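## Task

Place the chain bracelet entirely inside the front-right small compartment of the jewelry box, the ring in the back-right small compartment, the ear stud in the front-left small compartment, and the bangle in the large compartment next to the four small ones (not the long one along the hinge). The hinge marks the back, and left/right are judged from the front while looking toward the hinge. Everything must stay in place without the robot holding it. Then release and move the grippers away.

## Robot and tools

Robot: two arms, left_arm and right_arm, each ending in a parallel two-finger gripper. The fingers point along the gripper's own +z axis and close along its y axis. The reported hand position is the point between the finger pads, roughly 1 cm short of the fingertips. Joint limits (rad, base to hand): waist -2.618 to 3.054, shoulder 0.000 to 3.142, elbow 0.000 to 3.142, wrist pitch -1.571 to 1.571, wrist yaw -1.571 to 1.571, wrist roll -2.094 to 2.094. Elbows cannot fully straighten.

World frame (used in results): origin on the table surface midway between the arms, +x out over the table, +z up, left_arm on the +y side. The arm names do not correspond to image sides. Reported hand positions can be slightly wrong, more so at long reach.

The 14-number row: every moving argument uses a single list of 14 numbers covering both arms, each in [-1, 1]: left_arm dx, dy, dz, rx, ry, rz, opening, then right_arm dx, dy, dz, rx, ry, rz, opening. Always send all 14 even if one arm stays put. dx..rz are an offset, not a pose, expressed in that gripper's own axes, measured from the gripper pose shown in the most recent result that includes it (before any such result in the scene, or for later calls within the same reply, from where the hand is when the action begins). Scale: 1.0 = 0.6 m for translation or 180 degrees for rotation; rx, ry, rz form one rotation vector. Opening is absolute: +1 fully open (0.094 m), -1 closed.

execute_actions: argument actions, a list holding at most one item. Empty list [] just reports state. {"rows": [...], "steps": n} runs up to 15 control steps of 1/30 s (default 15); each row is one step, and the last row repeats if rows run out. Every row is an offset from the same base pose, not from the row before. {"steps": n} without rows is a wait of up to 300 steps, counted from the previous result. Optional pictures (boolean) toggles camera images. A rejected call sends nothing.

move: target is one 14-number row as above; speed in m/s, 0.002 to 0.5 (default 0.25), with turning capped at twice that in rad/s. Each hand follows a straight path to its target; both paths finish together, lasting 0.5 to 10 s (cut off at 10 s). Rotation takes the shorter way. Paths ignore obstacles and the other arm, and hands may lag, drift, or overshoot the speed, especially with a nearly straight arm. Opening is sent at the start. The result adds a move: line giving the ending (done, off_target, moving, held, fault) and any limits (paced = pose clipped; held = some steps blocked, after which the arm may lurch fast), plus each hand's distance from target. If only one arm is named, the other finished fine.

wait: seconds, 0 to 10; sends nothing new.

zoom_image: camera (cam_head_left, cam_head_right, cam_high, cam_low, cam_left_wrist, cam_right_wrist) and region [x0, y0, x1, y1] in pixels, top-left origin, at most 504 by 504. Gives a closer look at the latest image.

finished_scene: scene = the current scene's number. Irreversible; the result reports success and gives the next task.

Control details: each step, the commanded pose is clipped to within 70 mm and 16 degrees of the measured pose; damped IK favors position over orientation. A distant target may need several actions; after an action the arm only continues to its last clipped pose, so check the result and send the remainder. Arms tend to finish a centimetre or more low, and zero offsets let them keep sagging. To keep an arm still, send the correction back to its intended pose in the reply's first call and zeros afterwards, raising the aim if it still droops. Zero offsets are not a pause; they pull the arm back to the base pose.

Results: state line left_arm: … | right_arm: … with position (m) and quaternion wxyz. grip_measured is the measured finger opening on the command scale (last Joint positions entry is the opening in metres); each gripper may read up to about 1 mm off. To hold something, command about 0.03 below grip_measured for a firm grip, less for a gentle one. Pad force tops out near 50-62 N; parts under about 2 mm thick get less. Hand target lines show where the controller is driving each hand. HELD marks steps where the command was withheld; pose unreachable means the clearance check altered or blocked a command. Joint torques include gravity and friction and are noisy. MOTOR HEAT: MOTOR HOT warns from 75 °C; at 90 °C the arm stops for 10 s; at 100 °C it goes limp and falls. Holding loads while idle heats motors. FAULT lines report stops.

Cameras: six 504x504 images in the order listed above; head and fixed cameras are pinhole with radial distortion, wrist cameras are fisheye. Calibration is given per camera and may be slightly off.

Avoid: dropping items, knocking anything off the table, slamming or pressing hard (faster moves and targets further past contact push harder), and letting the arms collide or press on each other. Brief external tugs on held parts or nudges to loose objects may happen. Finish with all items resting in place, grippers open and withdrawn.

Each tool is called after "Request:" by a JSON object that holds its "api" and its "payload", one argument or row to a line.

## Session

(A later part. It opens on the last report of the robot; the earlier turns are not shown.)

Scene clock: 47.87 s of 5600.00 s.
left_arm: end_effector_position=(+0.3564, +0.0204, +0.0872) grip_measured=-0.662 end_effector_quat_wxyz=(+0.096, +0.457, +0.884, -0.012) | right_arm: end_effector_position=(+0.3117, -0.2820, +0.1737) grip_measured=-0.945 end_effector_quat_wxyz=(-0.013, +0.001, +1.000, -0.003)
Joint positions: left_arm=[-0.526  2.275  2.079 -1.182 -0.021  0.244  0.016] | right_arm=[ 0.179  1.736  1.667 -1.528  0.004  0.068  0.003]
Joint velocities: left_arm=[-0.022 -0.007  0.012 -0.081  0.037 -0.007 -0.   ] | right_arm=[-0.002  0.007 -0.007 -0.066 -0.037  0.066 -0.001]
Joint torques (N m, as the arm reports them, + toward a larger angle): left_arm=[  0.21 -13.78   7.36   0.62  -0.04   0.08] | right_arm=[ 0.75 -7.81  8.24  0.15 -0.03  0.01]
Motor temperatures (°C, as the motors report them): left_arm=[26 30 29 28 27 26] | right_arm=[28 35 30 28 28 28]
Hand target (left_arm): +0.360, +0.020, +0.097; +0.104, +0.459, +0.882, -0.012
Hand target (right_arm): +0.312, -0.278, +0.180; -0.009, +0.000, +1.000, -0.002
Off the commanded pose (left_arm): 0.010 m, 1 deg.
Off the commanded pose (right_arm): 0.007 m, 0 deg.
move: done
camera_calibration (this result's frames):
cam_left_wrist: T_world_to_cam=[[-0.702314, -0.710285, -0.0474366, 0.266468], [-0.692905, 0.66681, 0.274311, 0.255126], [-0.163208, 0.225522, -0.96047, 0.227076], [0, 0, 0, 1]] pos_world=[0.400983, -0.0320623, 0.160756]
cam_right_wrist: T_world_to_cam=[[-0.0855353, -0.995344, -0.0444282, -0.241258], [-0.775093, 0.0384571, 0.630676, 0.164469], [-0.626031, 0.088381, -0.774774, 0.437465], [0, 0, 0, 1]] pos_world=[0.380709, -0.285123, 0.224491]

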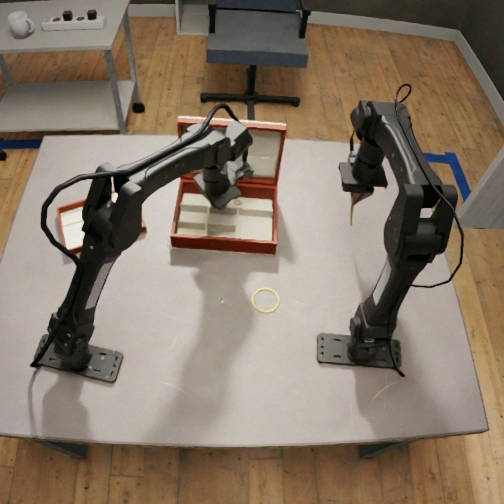

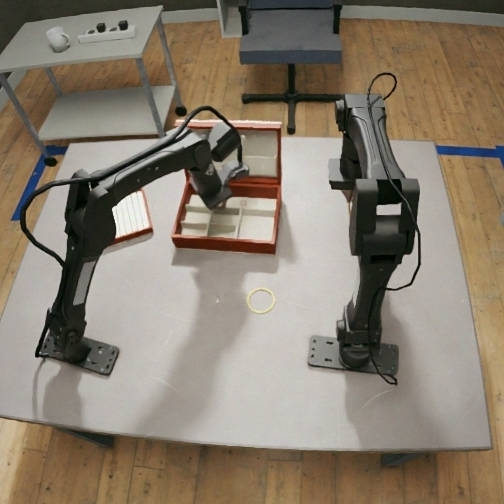

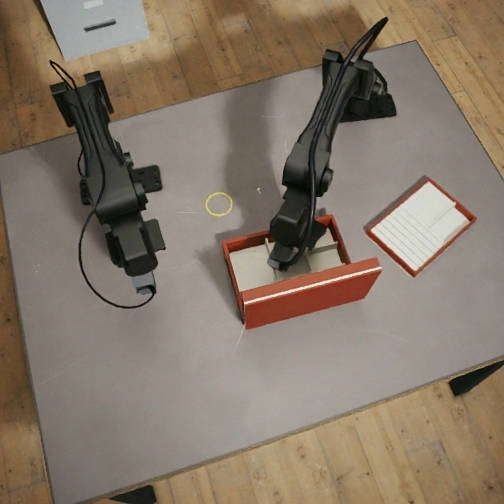

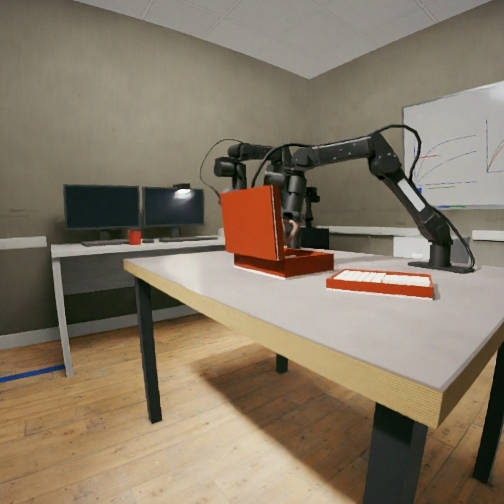

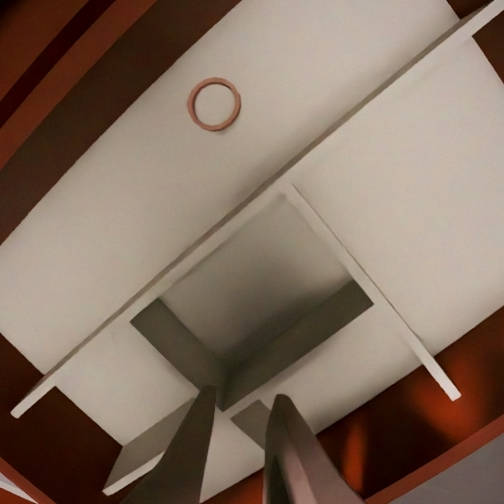

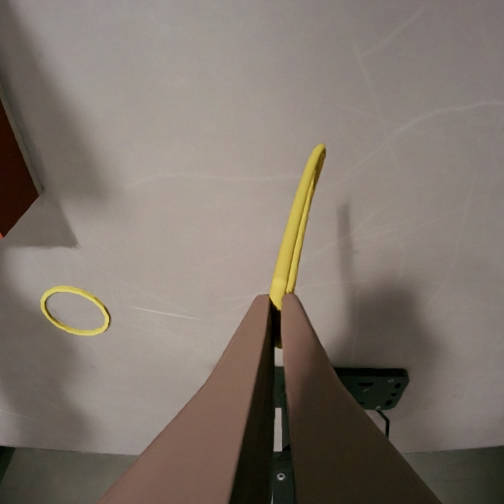

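Request:
{"api": "move", "payload": {
  "target": [0.45,-0.075,-0.14,0.02,0.058,-0.3,-0.5,0,0.2,0,-0.01,-0.02,0,-0.96],
  "speed": 0.3
}}

Request:
{"api": "move", "payload": {
  "target": [0,0,0,0,0,0,-0.5,0,0.31,0.03,-0.02,0,0.015,-0.96],
  "speed": 0.2
}}

Scene clock: 67.83 s of 5600.00 s.
left_arm: end_effector_position=(+0.1620, +0.2154, +0.1183) grip_measured=-0.503 end_effector_quat_wxyz=(-0.004, +0.018, +0.999, -0.042) | right_arm: end_effector_position=(+0.3050, -0.1699, +0.1714) grip_measured=-0.951 end_effector_quat_wxyz=(+0.011, +0.002, +1.000, +0.005)
Joint positions: left_arm=[-0.352  1.327  1.052 -1.26   0.077 -0.502  0.023] | right_arm=[ 0.529  1.767  1.696 -1.475  0.001  0.419  0.002]
Joint velocities: left_arm=[-0.012 -0.027 -0.002  0.066  0.066 -0.022 -0.   ] | right_arm=[-0.022 -0.012 -0.002 -0.007 -0.022  0.022 -0.001]
Joint torques (N m, as the arm reports them, + toward a larger angle): left_arm=[ 0.68 -5.85  3.6   0.33  0.09 -0.09] | right_arm=[ 0.59 -7.21  8.57  0.5  -0.02  0.07]
Motor temperatures (°C, as the motors report them): left_arm=[26 33 30 28 27 26] | right_arm=[28 35 30 27 28 28]
Hand target (left_arm): +0.154, +0.221, +0.118; -0.012, +0.008, +0.999, -0.041
Hand target (right_arm): +0.311, -0.163, +0.173; +0.019, +0.001, +1.000, +0.011
Off the commanded pose (left_arm): 0.009 m, 1 deg.
Off the commanded pose (right_arm): 0.011 m, 1 deg.
move: off_target (right_arm)
camera_calibration (this result's frames):
cam_left_wrist: T_world_to_cam=[[0.132178, -0.988742, 0.0701297, 0.180764], [-0.879321, -0.0843058, 0.468708, 0.15083], [-0.457519, -0.123619, -0.880565, 0.29472], [0, 0, 0, 1]] pos_world=[0.243575, 0.227878, 0.176148]
cam_right_wrist: T_world_to_cam=[[-0.0838499, -0.994473, -0.0631858, -0.127517], [-0.804136, 0.0300806, 0.593684, 0.170161], [-0.588502, 0.10059, -0.802214, 0.416908], [0, 0, 0, 1]] pos_world=[0.371491, -0.173868, 0.22537]

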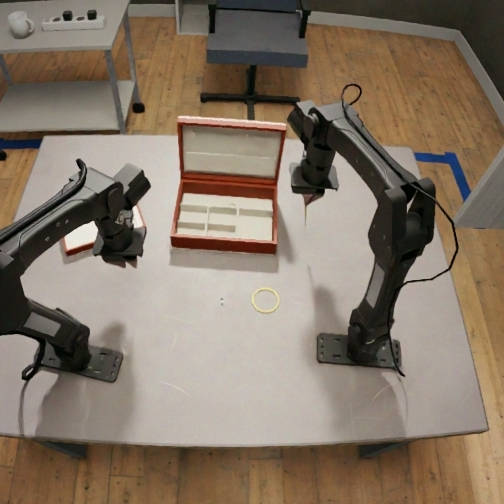

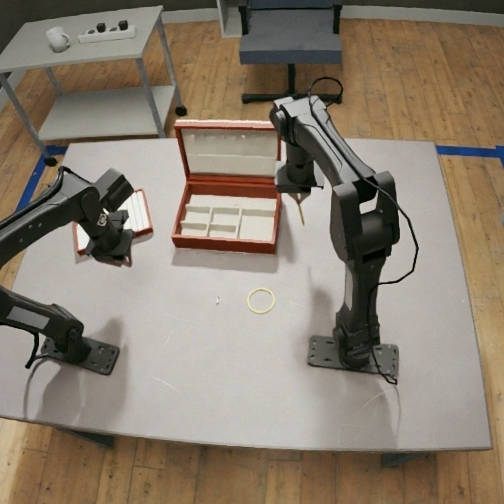

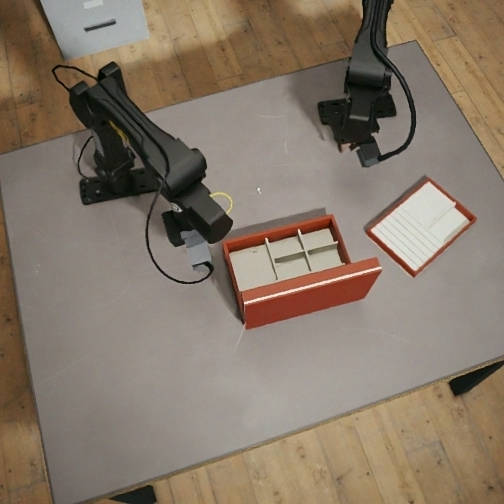

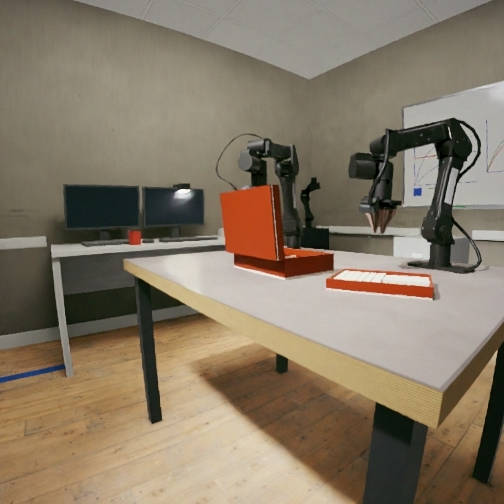

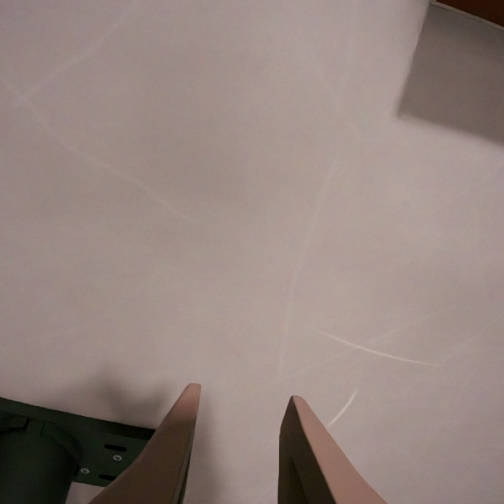

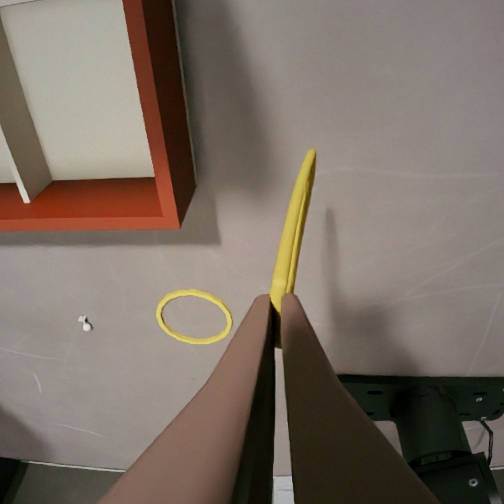

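Scene clock: 69.43 s of 5600.00 s.
left_arm: end_effector_position=(+0.1620, +0.2154, +0.1183) grip_measured=-0.503 end_effector_quat_wxyz=(-0.004, +0.018, +0.999, -0.042) | right_arm: end_effector_position=(+0.3064, +0.0148, +0.1550) grip_measured=-0.951 end_effector_quat_wxyz=(+0.018, +0.022, +0.999, +0.036)
Joint positions: left_arm=[-0.352  1.327  1.052 -1.26   0.077 -0.502  0.023] | right_arm=[ 0.916  2.197  2.239 -1.536 -0.023  0.847  0.002]
Joint velocities: left_arm=[-0.002 -0.007  0.012 -0.11  -0.007  0.066  0.001] | right_arm=[-0.007 -0.017  0.007 -0.066  0.007  0.022 -0.   ]
Joint torques (N m, as the arm reports them, + toward a larger angle): left_arm=[-0.03 -3.89  4.81  0.52  0.04  0.  ] | right_arm=[  0.03 -11.53   8.45   0.37  -0.1    0.03]
Motor temperatures (°C, as the motors report them): left_arm=[26 33 30 28 27 26] | right_arm=[28 35 30 27 28 28]
Hand target (left_arm): +0.162, +0.215, +0.118; -0.004, +0.018, +0.999, -0.042
Hand target (right_arm): +0.305, +0.016, +0.156; +0.013, +0.025, +0.999, +0.035
Off the commanded pose (left_arm): 0.000 m, 0 deg.
Off the commanded pose (right_arm): 0.002 m, 1 deg.
move: done
camera_calibration (this result's frames):
cam_left_wrist: T_world_to_cam=[[0.132178, -0.988742, 0.0701297, 0.180764], [-0.879321, -0.0843058, 0.468708, 0.15083], [-0.457519, -0.123619, -0.880565, 0.29472], [0, 0, 0, 1]] pos_world=[0.243575, 0.227878, 0.176148]
cam_right_wrist: T_world_to_cam=[[-0.12222, -0.984273, -0.12755, 0.0767783], [-0.810617, 0.0248416, 0.58505, 0.178905], [-0.57268, 0.174899, -0.800904, 0.379843], [0, 0, 0, 1]] pos_world=[0.371936, 0.00469232, 0.209343]

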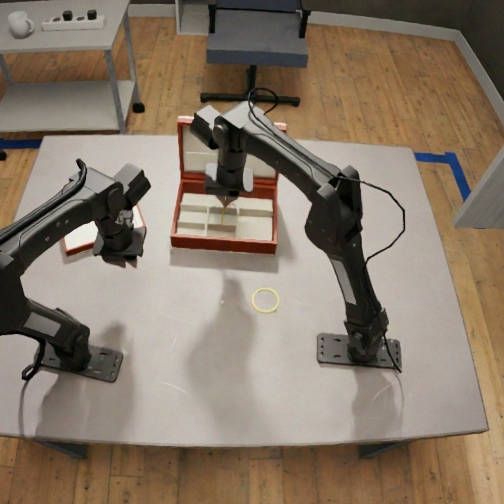

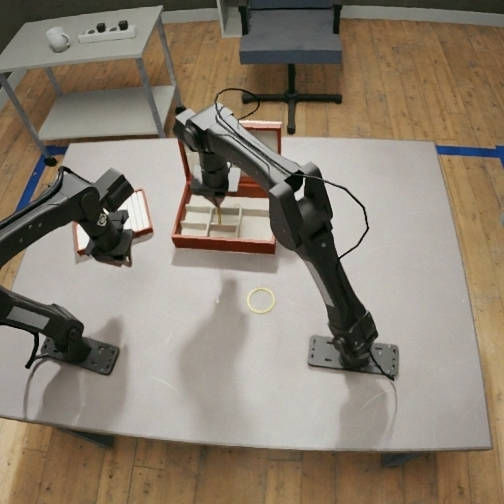

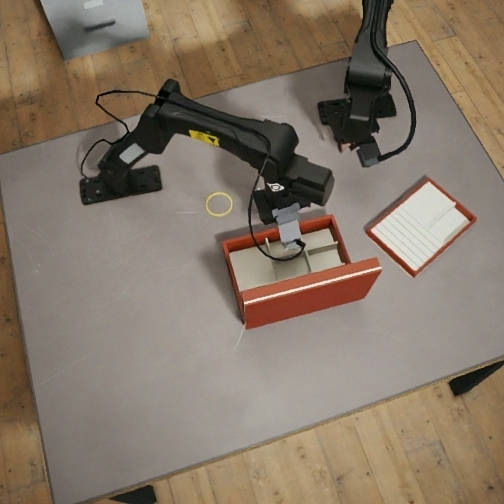

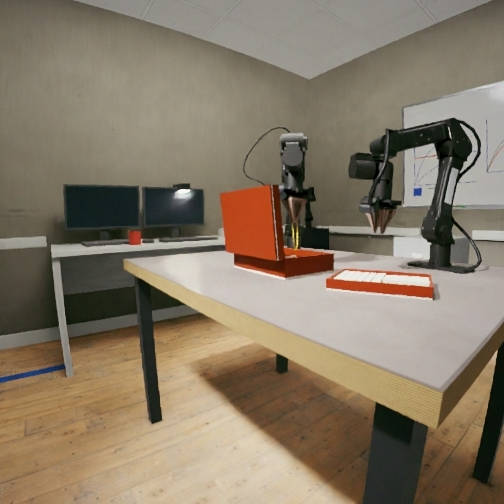

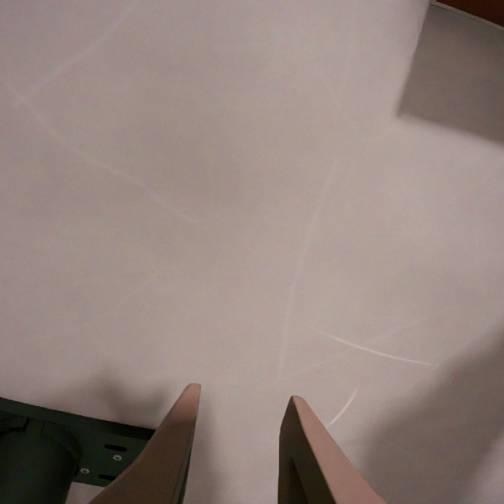

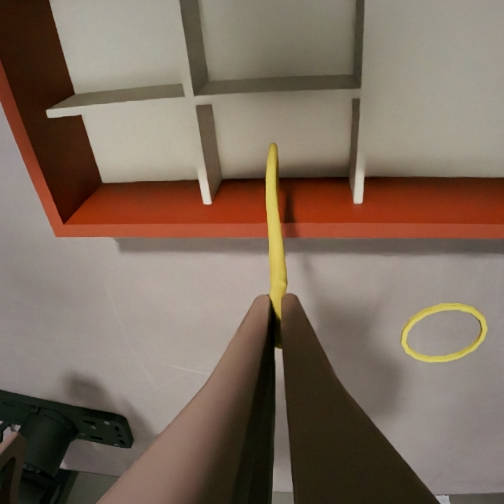

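Request:
{"api": "move", "payload": {
  "target": [0,0,0,0,0,0,-0.5,-0.003,-0.004,0.205,0,0.012,0,-0.96],
  "speed": 0.09
}}

Scene clock: 75.37 s of 5600.00 s.
left_arm: end_effector_position=(+0.1620, +0.2154, +0.1183) grip_measured=-0.503 end_effector_quat_wxyz=(-0.004, +0.018, +0.999, -0.042) | right_arm: end_effector_position=(+0.3108, +0.0245, +0.0372) grip_measured=-0.951 end_effector_quat_wxyz=(+0.002, +0.020, +0.999, +0.035)
Joint positions: left_arm=[-0.352  1.327  1.052 -1.26   0.077 -0.502  0.023] | right_arm=[ 0.916  2.24   1.839 -1.115 -0.044  0.843  0.002]
Joint velocities: left_arm=[-0.007  0.002  0.002 -0.037 -0.037  0.037 -0.   ] | right_arm=[ 0.012 -0.007 -0.002  0.022  0.037  0.022 -0.001]
Joint torques (N m, as the arm reports them, + toward a larger angle): left_arm=[-0.02 -3.88  4.81  0.52  0.04  0.  ] | right_arm=[ -0.98 -12.08   6.08   0.52  -0.2   -0.07]
Motor temperatures (°C, as the motors report them): left_arm=[26 31 30 28 27 26] | right_arm=[28 36 30 27 28 28]
Hand target (left_arm): +0.162, +0.215, +0.118; -0.004, +0.018, +0.999, -0.042
Hand target (right_arm): +0.313, +0.022, +0.033; -0.002, +0.021, +0.999, +0.036
Off the commanded pose (left_arm): 0.000 m, 0 deg.
Off the commanded pose (right_arm): 0.006 m, 1 deg.
move: done
camera_calibration (this result's frames):
cam_left_wrist: T_world_to_cam=[[0.132178, -0.988742, 0.0701297, 0.180764], [-0.879321, -0.0843058, 0.468708, 0.15083], [-0.457519, -0.123619, -0.880565, 0.29472], [0, 0, 0, 1]] pos_world=[0.243575, 0.227878, 0.176148]
cam_right_wrist: T_world_to_cam=[[-0.120923, -0.985209, -0.121412, 0.0712242], [-0.792736, 0.0222295, 0.609159, 0.2447], [-0.59745, 0.169909, -0.783699, 0.29352], [0, 0, 0, 1]] pos_world=[0.377958, 0.0148595, 0.0896172]

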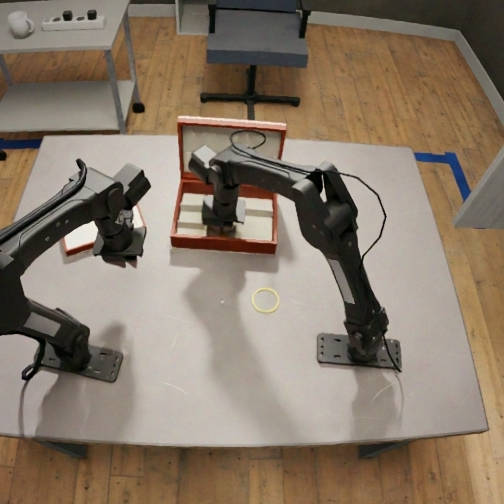

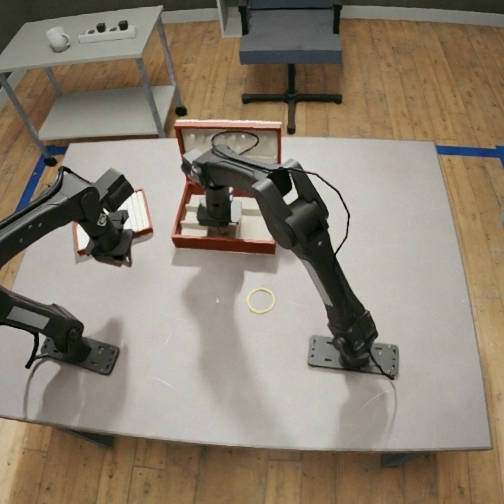

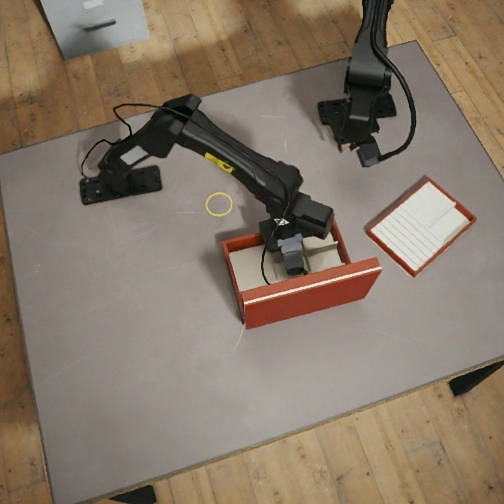

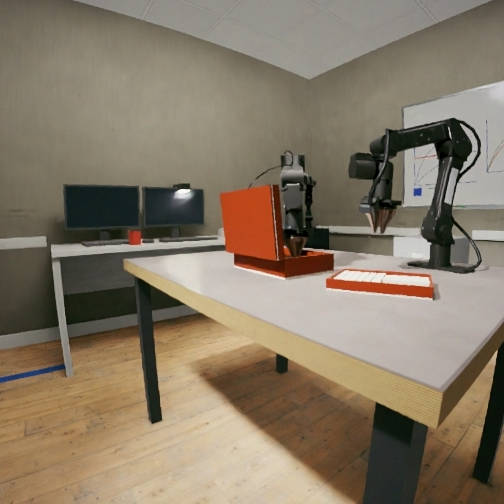

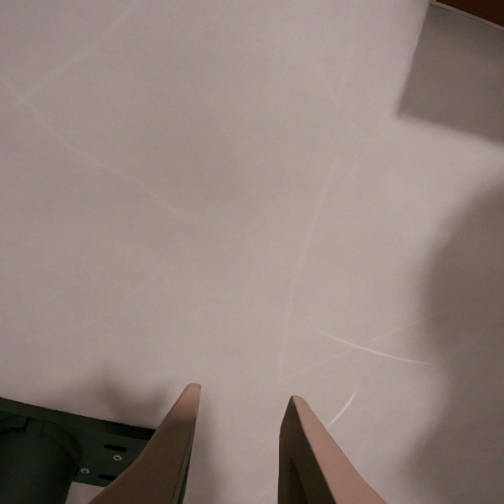

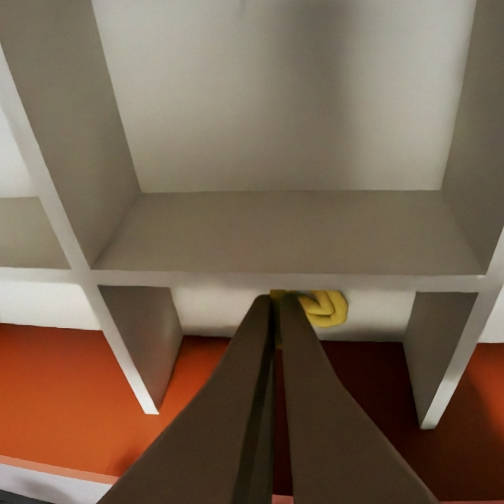

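Request:
{"api": "execute_actions", "payload": {
  "actions": [
    {"rows":[[0,0,0,0,0,0,-0.5,0,0,0,0,0,0,-0.7]],"steps":10}
  ],
  "pictures": false
}}

Request:
{"api": "move", "payload": {
  "target": [0,0,0,0,0,0,-0.5,0,0,-0.115,0,0,0,-0.7]
}}

Request:
{"api": "move", "payload": {
  "target": [0,0,0,0,0,0,-0.5,-0.146,-0.105,0.026,-0.048,-0.148,-0.261,-0.42]
}}

Scene clock: 83.87 s of 5600.00 s.
left_arm: end_effector_position=(+0.1620, +0.2154, +0.1183) grip_measured=-0.503 end_effector_quat_wxyz=(-0.004, +0.018, +0.999, -0.042) | right_arm: end_effector_position=(+0.3111, +0.0247, +0.0373) grip_measured=-0.702 end_effector_quat_wxyz=(+0.003, +0.020, +0.999, +0.035)
Joint positions: left_arm=[-0.352  1.327  1.052 -1.26   0.077 -0.502  0.023] | right_arm=[ 0.916  2.24   1.839 -1.114 -0.044  0.843  0.014]
Joint velocities: left_arm=[-0.022  0.002 -0.012 -0.081 -0.007 -0.081  0.001] | right_arm=[ 0.007 -0.012  0.007  0.007  0.037 -0.022 -0.001]
Joint torques (N m, as the arm reports them, + toward a larger angle): left_arm=[-0.03 -3.87  4.8   0.52  0.04  0.  ] | right_arm=[  0.04 -12.82   6.91   0.41  -0.1    0.03]
Motor temperatures (°C, as the motors report them): left_arm=[26 30 29 28 27 26] | right_arm=[28 37 30 27 28 28]
Hand target (left_arm): +0.162, +0.215, +0.118; -0.004, +0.018, +0.999, -0.042
Hand target (right_arm): +0.311, +0.024, +0.037; +0.002, +0.020, +0.999, +0.035
Off the commanded pose (left_arm): 0.000 m, 0 deg.
Off the commanded pose (right_arm): 0.000 m, 0 deg.
Steps of this call (steps 1 to 90: nothing new was sent; then 5.17 s passed at rest; steps 91 to 100: all 10 steps of this action). Readings (end_effector_position):
91: left_arm (+0.1620, +0.2154, +0.1183) | right_arm (+0.3111, +0.0247, +0.0373)
92: left_arm (+0.1620, +0.2154, +0.1183) | right_arm (+0.3111, +0.0247, +0.0373)
94: left_arm (+0.1620, +0.2154, +0.1183) | right_arm (+0.3111, +0.0247, +0.0373)
98: left_arm (+0.1620, +0.2154, +0.1183) | right_arm (+0.3111, +0.0247, +0.0373)
100: the state above

Scene clock: 85.20 s of 5600.00 s.
left_arm: end_effector_position=(+0.1620, +0.2154, +0.1183) grip_measured=-0.503 end_effector_quat_wxyz=(-0.004, +0.018, +0.999, -0.042) | right_arm: end_effector_position=(+0.3085, +0.0221, +0.0999) grip_measured=-0.702 end_effector_quat_wxyz=(+0.002, +0.020, +0.999, +0.035)
Joint positions: left_arm=[-0.352  1.327  1.052 -1.26   0.077 -0.502  0.023] | right_arm=[ 0.916  2.212  2.042 -1.347 -0.044  0.843  0.014]
Joint velocities: left_arm=[ 0.012 -0.007 -0.002  0.022 -0.007 -0.081 -0.   ] | right_arm=[ 0.017  0.007 -0.002  0.051  0.007 -0.022  0.   ]
Joint torques (N m, as the arm reports them, + toward a larger angle): left_arm=[-0.02 -3.89  4.81  0.52  0.05  0.  ] | right_arm=[ -0.73 -12.9    8.06   0.26  -0.05  -0.09]
Motor temperatures (°C, as the motors report them): left_arm=[26 30 29 28 27 26] | right_arm=[28 38 30 27 28 28]
Hand target (left_arm): +0.162, +0.215, +0.118; -0.004, +0.018, +0.999, -0.042
Hand target (right_arm): +0.310, +0.019, +0.106; +0.003, +0.020, +0.999, +0.035
Off the commanded pose (left_arm): 0.000 m, 0 deg.
Off the commanded pose (right_arm): 0.007 m, 0 deg.
move: done
camera_calibration (this result's frames):
cam_left_wrist: T_world_to_cam=[[0.132178, -0.988742, 0.0701297, 0.180764], [-0.879321, -0.0843058, 0.468708, 0.15083], [-0.457519, -0.123619, -0.880565, 0.29472], [0, 0, 0, 1]] pos_world=[0.243575, 0.227878, 0.176148]
cam_right_wrist: T_world_to_cam=[[-0.120955, -0.985242, -0.12111, 0.0762226], [-0.792575, 0.0223966, 0.609363, 0.204685], [-0.597658, 0.169694, -0.783587, 0.34175], [0, 0, 0, 1]] pos_world=[0.375697, 0.0125205, 0.152294]

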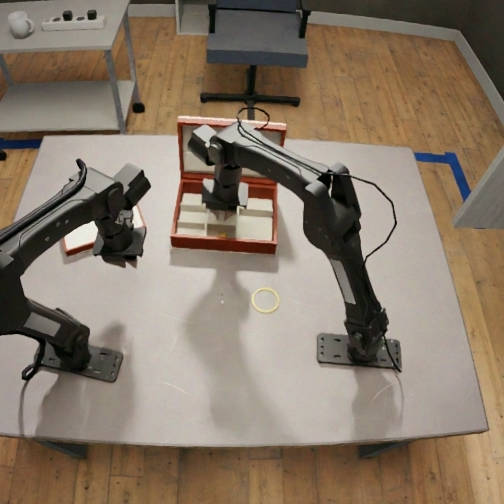

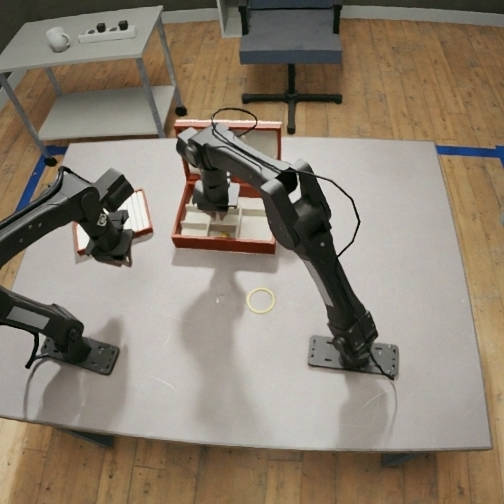

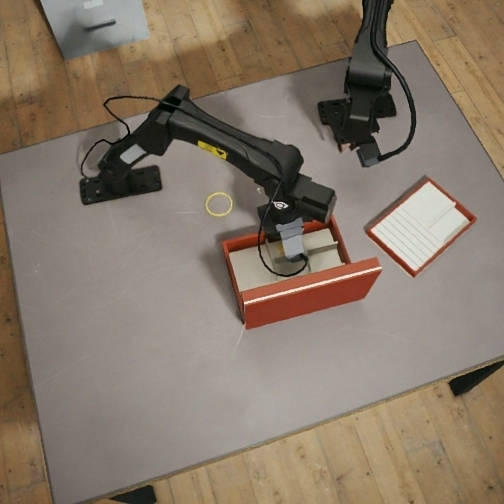

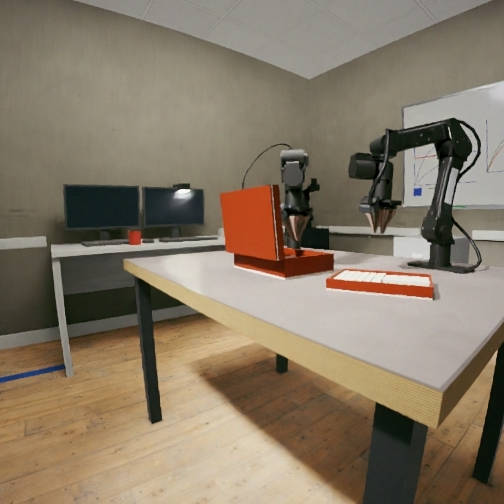

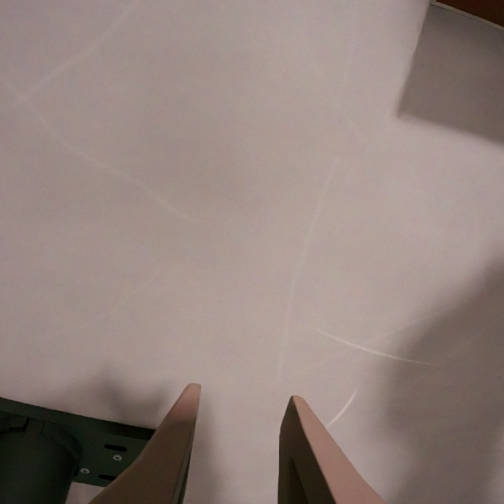

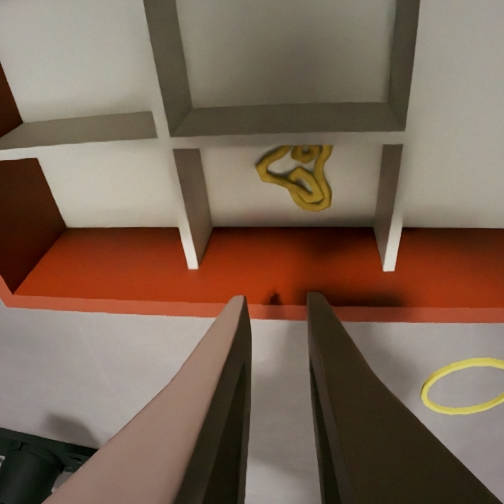

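Scene clock: 87.77 s of 5600.00 s.
left_arm: end_effector_position=(+0.1620, +0.2154, +0.1183) grip_measured=-0.503 end_effector_quat_wxyz=(-0.004, +0.018, +0.999, -0.042) | right_arm: end_effector_position=(+0.3935, -0.0394, +0.0710) grip_measured=-0.422 end_effector_quat_wxyz=(+0.228, -0.367, +0.897, +0.095)
Joint positions: left_arm=[-0.352  1.327  1.052 -1.26   0.077 -0.502  0.023] | right_arm=[ 0.668  1.921  1.37  -0.531 -0.109 -0.197  0.027]
Joint velocities: left_arm=[ 0.002 -0.002 -0.002 -0.022  0.066 -0.037  0.001] | right_arm=[-0.007 -0.012  0.002 -0.007  0.051 -0.037  0.   ]
Joint torques (N m, as the arm reports them, + toward a larger angle): left_arm=[-0.03 -3.88  4.81  0.52  0.04  0.  ] | right_arm=[ -0.74 -12.37   6.3    1.31  -0.25  -0.04]
Motor temperatures (°C, as the motors report them): left_arm=[26 30 29 28 27 26] | right_arm=[28 38 30 28 28 28]
Hand target (left_arm): +0.162, +0.215, +0.118; -0.004, +0.018, +0.999, -0.042
Hand target (right_arm): +0.394, -0.041, +0.079; +0.239, -0.368, +0.893, +0.101
Off the commanded pose (left_arm): 0.000 m, 0 deg.
Off the commanded pose (right_arm): 0.010 m, 2 deg.
move: done
camera_calibration (this result's frames):
cam_left_wrist: T_world_to_cam=[[0.132178, -0.988742, 0.0701297, 0.180764], [-0.879321, -0.0843058, 0.468708, 0.15083], [-0.457519, -0.123619, -0.880565, 0.29472], [0, 0, 0, 1]] pos_world=[0.243575, 0.227878, 0.176148]
cam_right_wrist: T_world_to_cam=[[0.66555, -0.74124, -0.0872223, -0.279835], [-0.725563, -0.669968, 0.157165, 0.269503], [-0.174933, -0.041316, -0.983713, 0.21982], [0, 0, 0, 1]] pos_world=[0.420239, -0.0177843, 0.149475]

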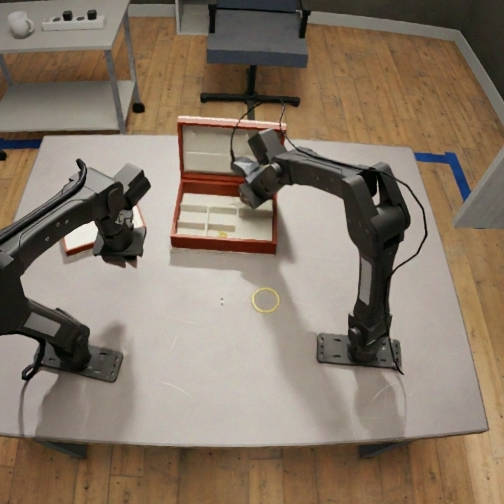

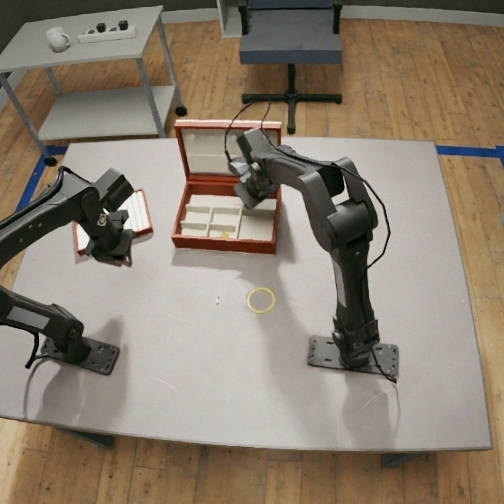

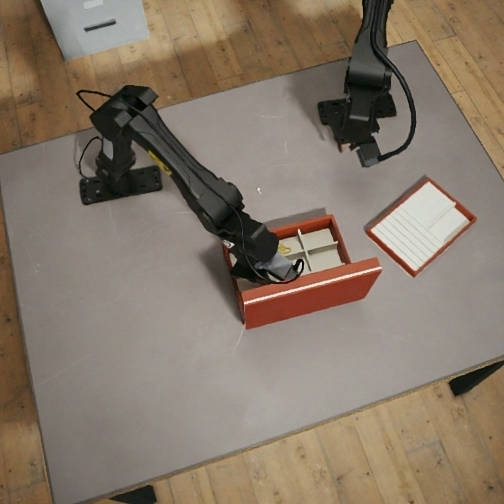

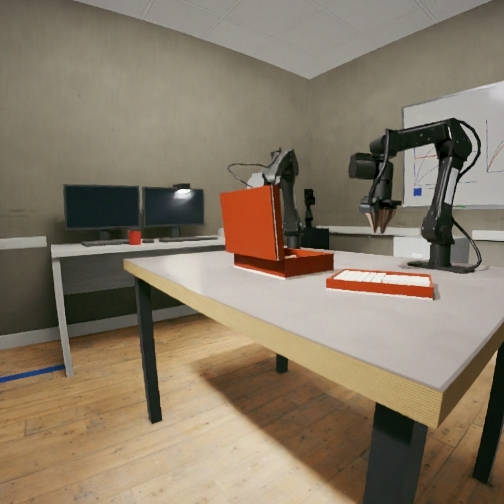

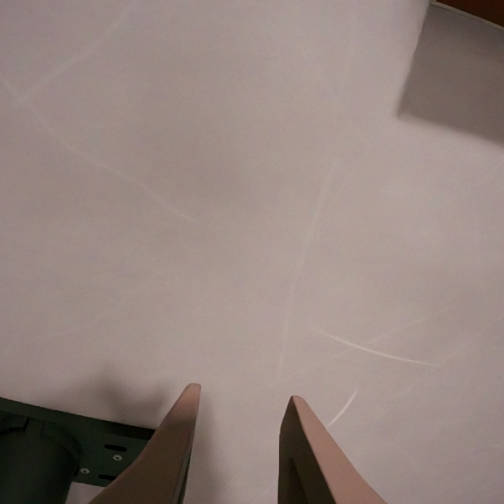

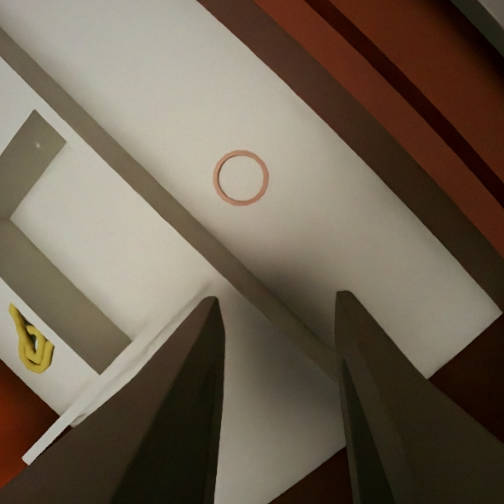

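Request:
{"api": "execute_actions", "payload": {
  "actions": []
}}

Scene clock: 110.57 s of 5600.00 s.
left_arm: end_effector_position=(+0.1620, +0.2154, +0.1183) grip_measured=-0.503 end_effector_quat_wxyz=(-0.004, +0.018, +0.999, -0.042) | right_arm: end_effector_position=(+0.3937, -0.0390, +0.0712) grip_measured=-0.422 end_effector_quat_wxyz=(+0.229, -0.368, +0.896, +0.095)
Joint positions: left_arm=[-0.352  1.327  1.052 -1.26   0.077 -0.502  0.023] | right_arm=[ 0.668  1.921  1.37  -0.529 -0.11  -0.199  0.027]
Joint velocities: left_arm=[-0.012  0.002  0.002  0.022  0.007 -0.081  0.   ] | right_arm=[-0.022  0.007  0.012  0.022  0.022  0.081 -0.001]
Joint torques (N m, as the arm reports them, + toward a larger angle): left_arm=[-0.02 -3.88  4.8   0.52  0.04  0.  ] | right_arm=[ -0.84 -12.35   6.51   1.27  -0.24  -0.06]
Motor temperatures (°C, as the motors report them): left_arm=[26 29 29 28 27 26] | right_arm=[28 39 30 29 28 28]
Hand target (left_arm): +0.162, +0.215, +0.118; -0.004, +0.018, +0.999, -0.042
Hand target (right_arm): +0.394, -0.041, +0.079; +0.239, -0.368, +0.893, +0.101
Off the commanded pose (left_arm): 0.000 m, 0 deg.
Off the commanded pose (right_arm): 0.010 m, 1 deg.
Steps of this call (steps 1 to 90: nothing new was sent; then 19.80 s passed at rest). Readings (end_effector_position):
1: left_arm (+0.1620, +0.2154, +0.1183) | right_arm (+0.3935, -0.0393, +0.0710)
2: left_arm (+0.1620, +0.2154, +0.1183) | right_arm (+0.3936, -0.0392, +0.0711)
4: left_arm (+0.1620, +0.2154, +0.1183) | right_arm (+0.3936, -0.0391, +0.0711)
8: left_arm (+0.1620, +0.2154, +0.1183) | right_arm (+0.3936, -0.0390, +0.0712)
90: the state above
camera_calibration (this result's frames):
cam_left_wrist: T_world_to_cam=[[0.132178, -0.988742, 0.0701297, 0.180764], [-0.879321, -0.0843058, 0.468708, 0.15083], [-0.457519, -0.123619, -0.880565, 0.29472], [0, 0, 0, 1]] pos_world=[0.243575, 0.227878, 0.176148]
cam_right_wrist: T_world_to_cam=[[0.667338, -0.73966, -0.0869624, -0.280348], [-0.724351, -0.67176, 0.155092, 0.269497], [-0.173133, -0.0405075, -0.984065, 0.219463], [0, 0, 0, 1]] pos_world=[0.420294, -0.0174344, 0.149789]

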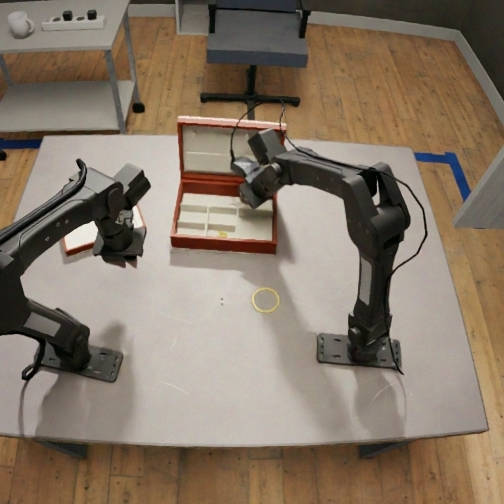

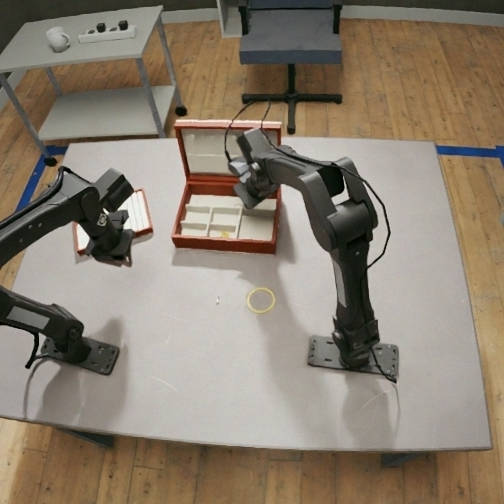

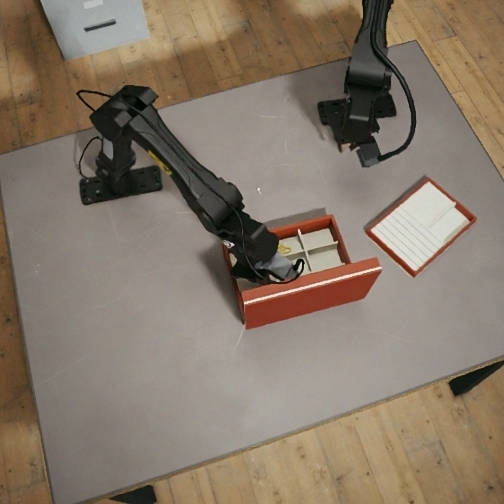

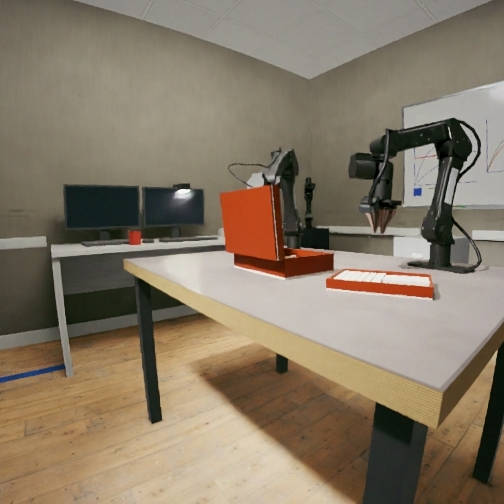

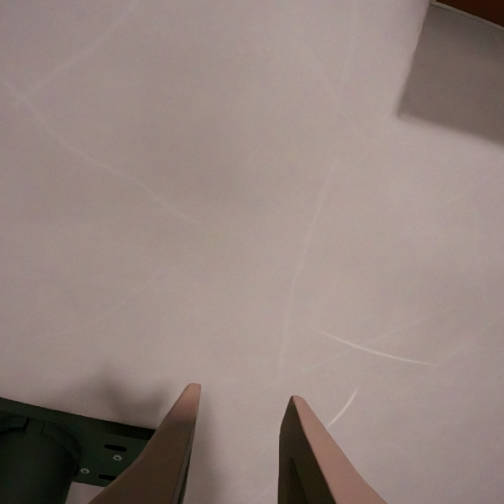

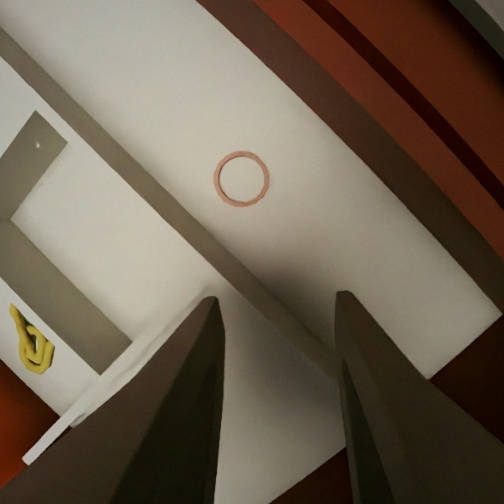

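Request:
{"api": "move", "payload": {
  "target": [0,0,0,0,0,0,-0.5,-0.033,0.026,0.072,0,0,0,-0.42],
  "speed": 0.1
}}

Scene clock: 114.80 s of 5600.00 s.
left_arm: end_effector_position=(+0.1620, +0.2154, +0.1183) grip_measured=-0.503 end_effector_quat_wxyz=(-0.004, +0.018, +0.999, -0.042) | right_arm: end_effector_position=(+0.4080, -0.0065, +0.0434) grip_measured=-0.422 end_effector_quat_wxyz=(+0.228, -0.368, +0.896, +0.097)
Joint positions: left_arm=[-0.352  1.327  1.052 -1.26   0.077 -0.502  0.023] | right_arm=[ 0.715  2.064  1.46  -0.474 -0.091 -0.156  0.027]
Joint velocities: left_arm=[-0.022 -0.007 -0.012 -0.022  0.007 -0.037  0.   ] | right_arm=[-0.012 -0.022 -0.012 -0.022 -0.022  0.037  0.   ]
Joint torques (N m, as the arm reports them, + toward a larger angle): left_arm=[-0.02 -3.87  4.81  0.53  0.04  0.  ] | right_arm=[  0.85 -10.64   9.09   1.21   0.02   0.02]
Motor temperatures (°C, as the motors report them): left_arm=[26 29 29 28 27 26] | right_arm=[28 39 30 29 28 28]
Hand target (left_arm): +0.162, +0.215, +0.118; -0.004, +0.018, +0.999, -0.042
Hand target (right_arm): +0.410, -0.001, +0.043; +0.229, -0.368, +0.896, +0.095
Off the commanded pose (left_arm): 0.000 m, 0 deg.
Off the commanded pose (right_arm): 0.006 m, 0 deg.
After step 90, 0.30 s passed at rest.
move: done
camera_calibration (this result's frames):
cam_left_wrist: T_world_to_cam=[[0.132178, -0.988742, 0.0701297, 0.180764], [-0.879321, -0.0843058, 0.468708, 0.15083], [-0.457519, -0.123619, -0.880565, 0.29472], [0, 0, 0, 1]] pos_world=[0.243575, 0.227878, 0.176148]
cam_right_wrist: T_world_to_cam=[[0.667411, -0.739155, -0.0906236, -0.268115], [-0.723511, -0.672427, 0.156122, 0.305618], [-0.176336, -0.0386302, -0.983572, 0.197208], [0, 0, 0, 1]] pos_world=[0.434835, 0.0149456, 0.121958]

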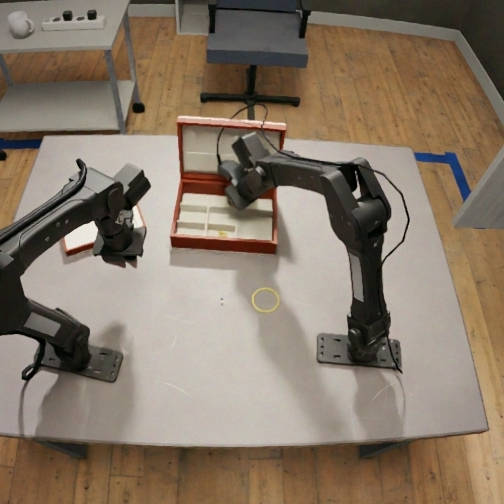

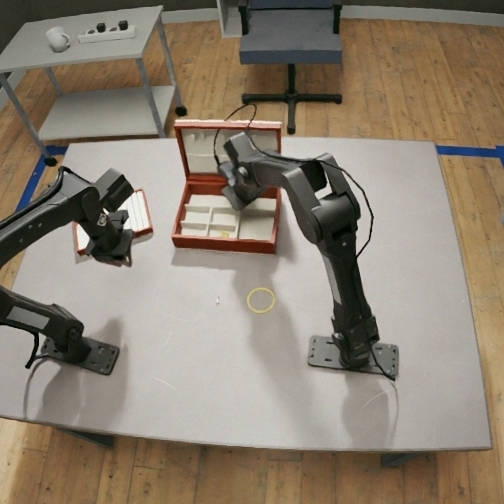

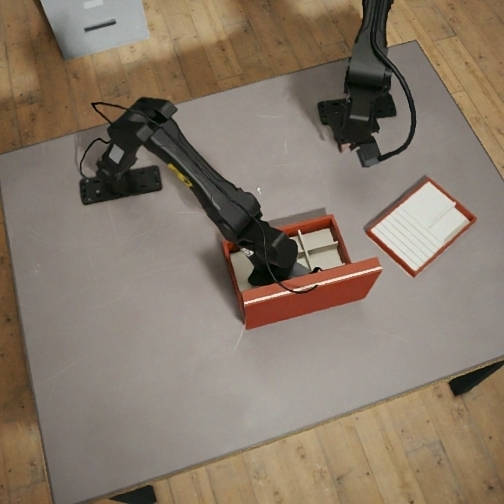

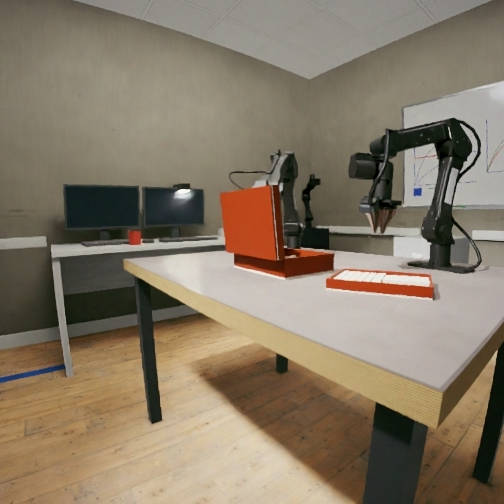

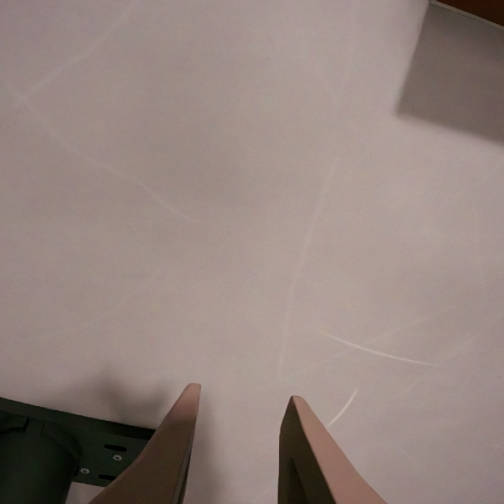

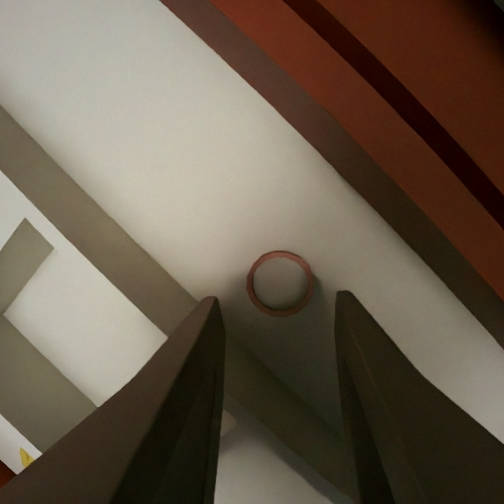

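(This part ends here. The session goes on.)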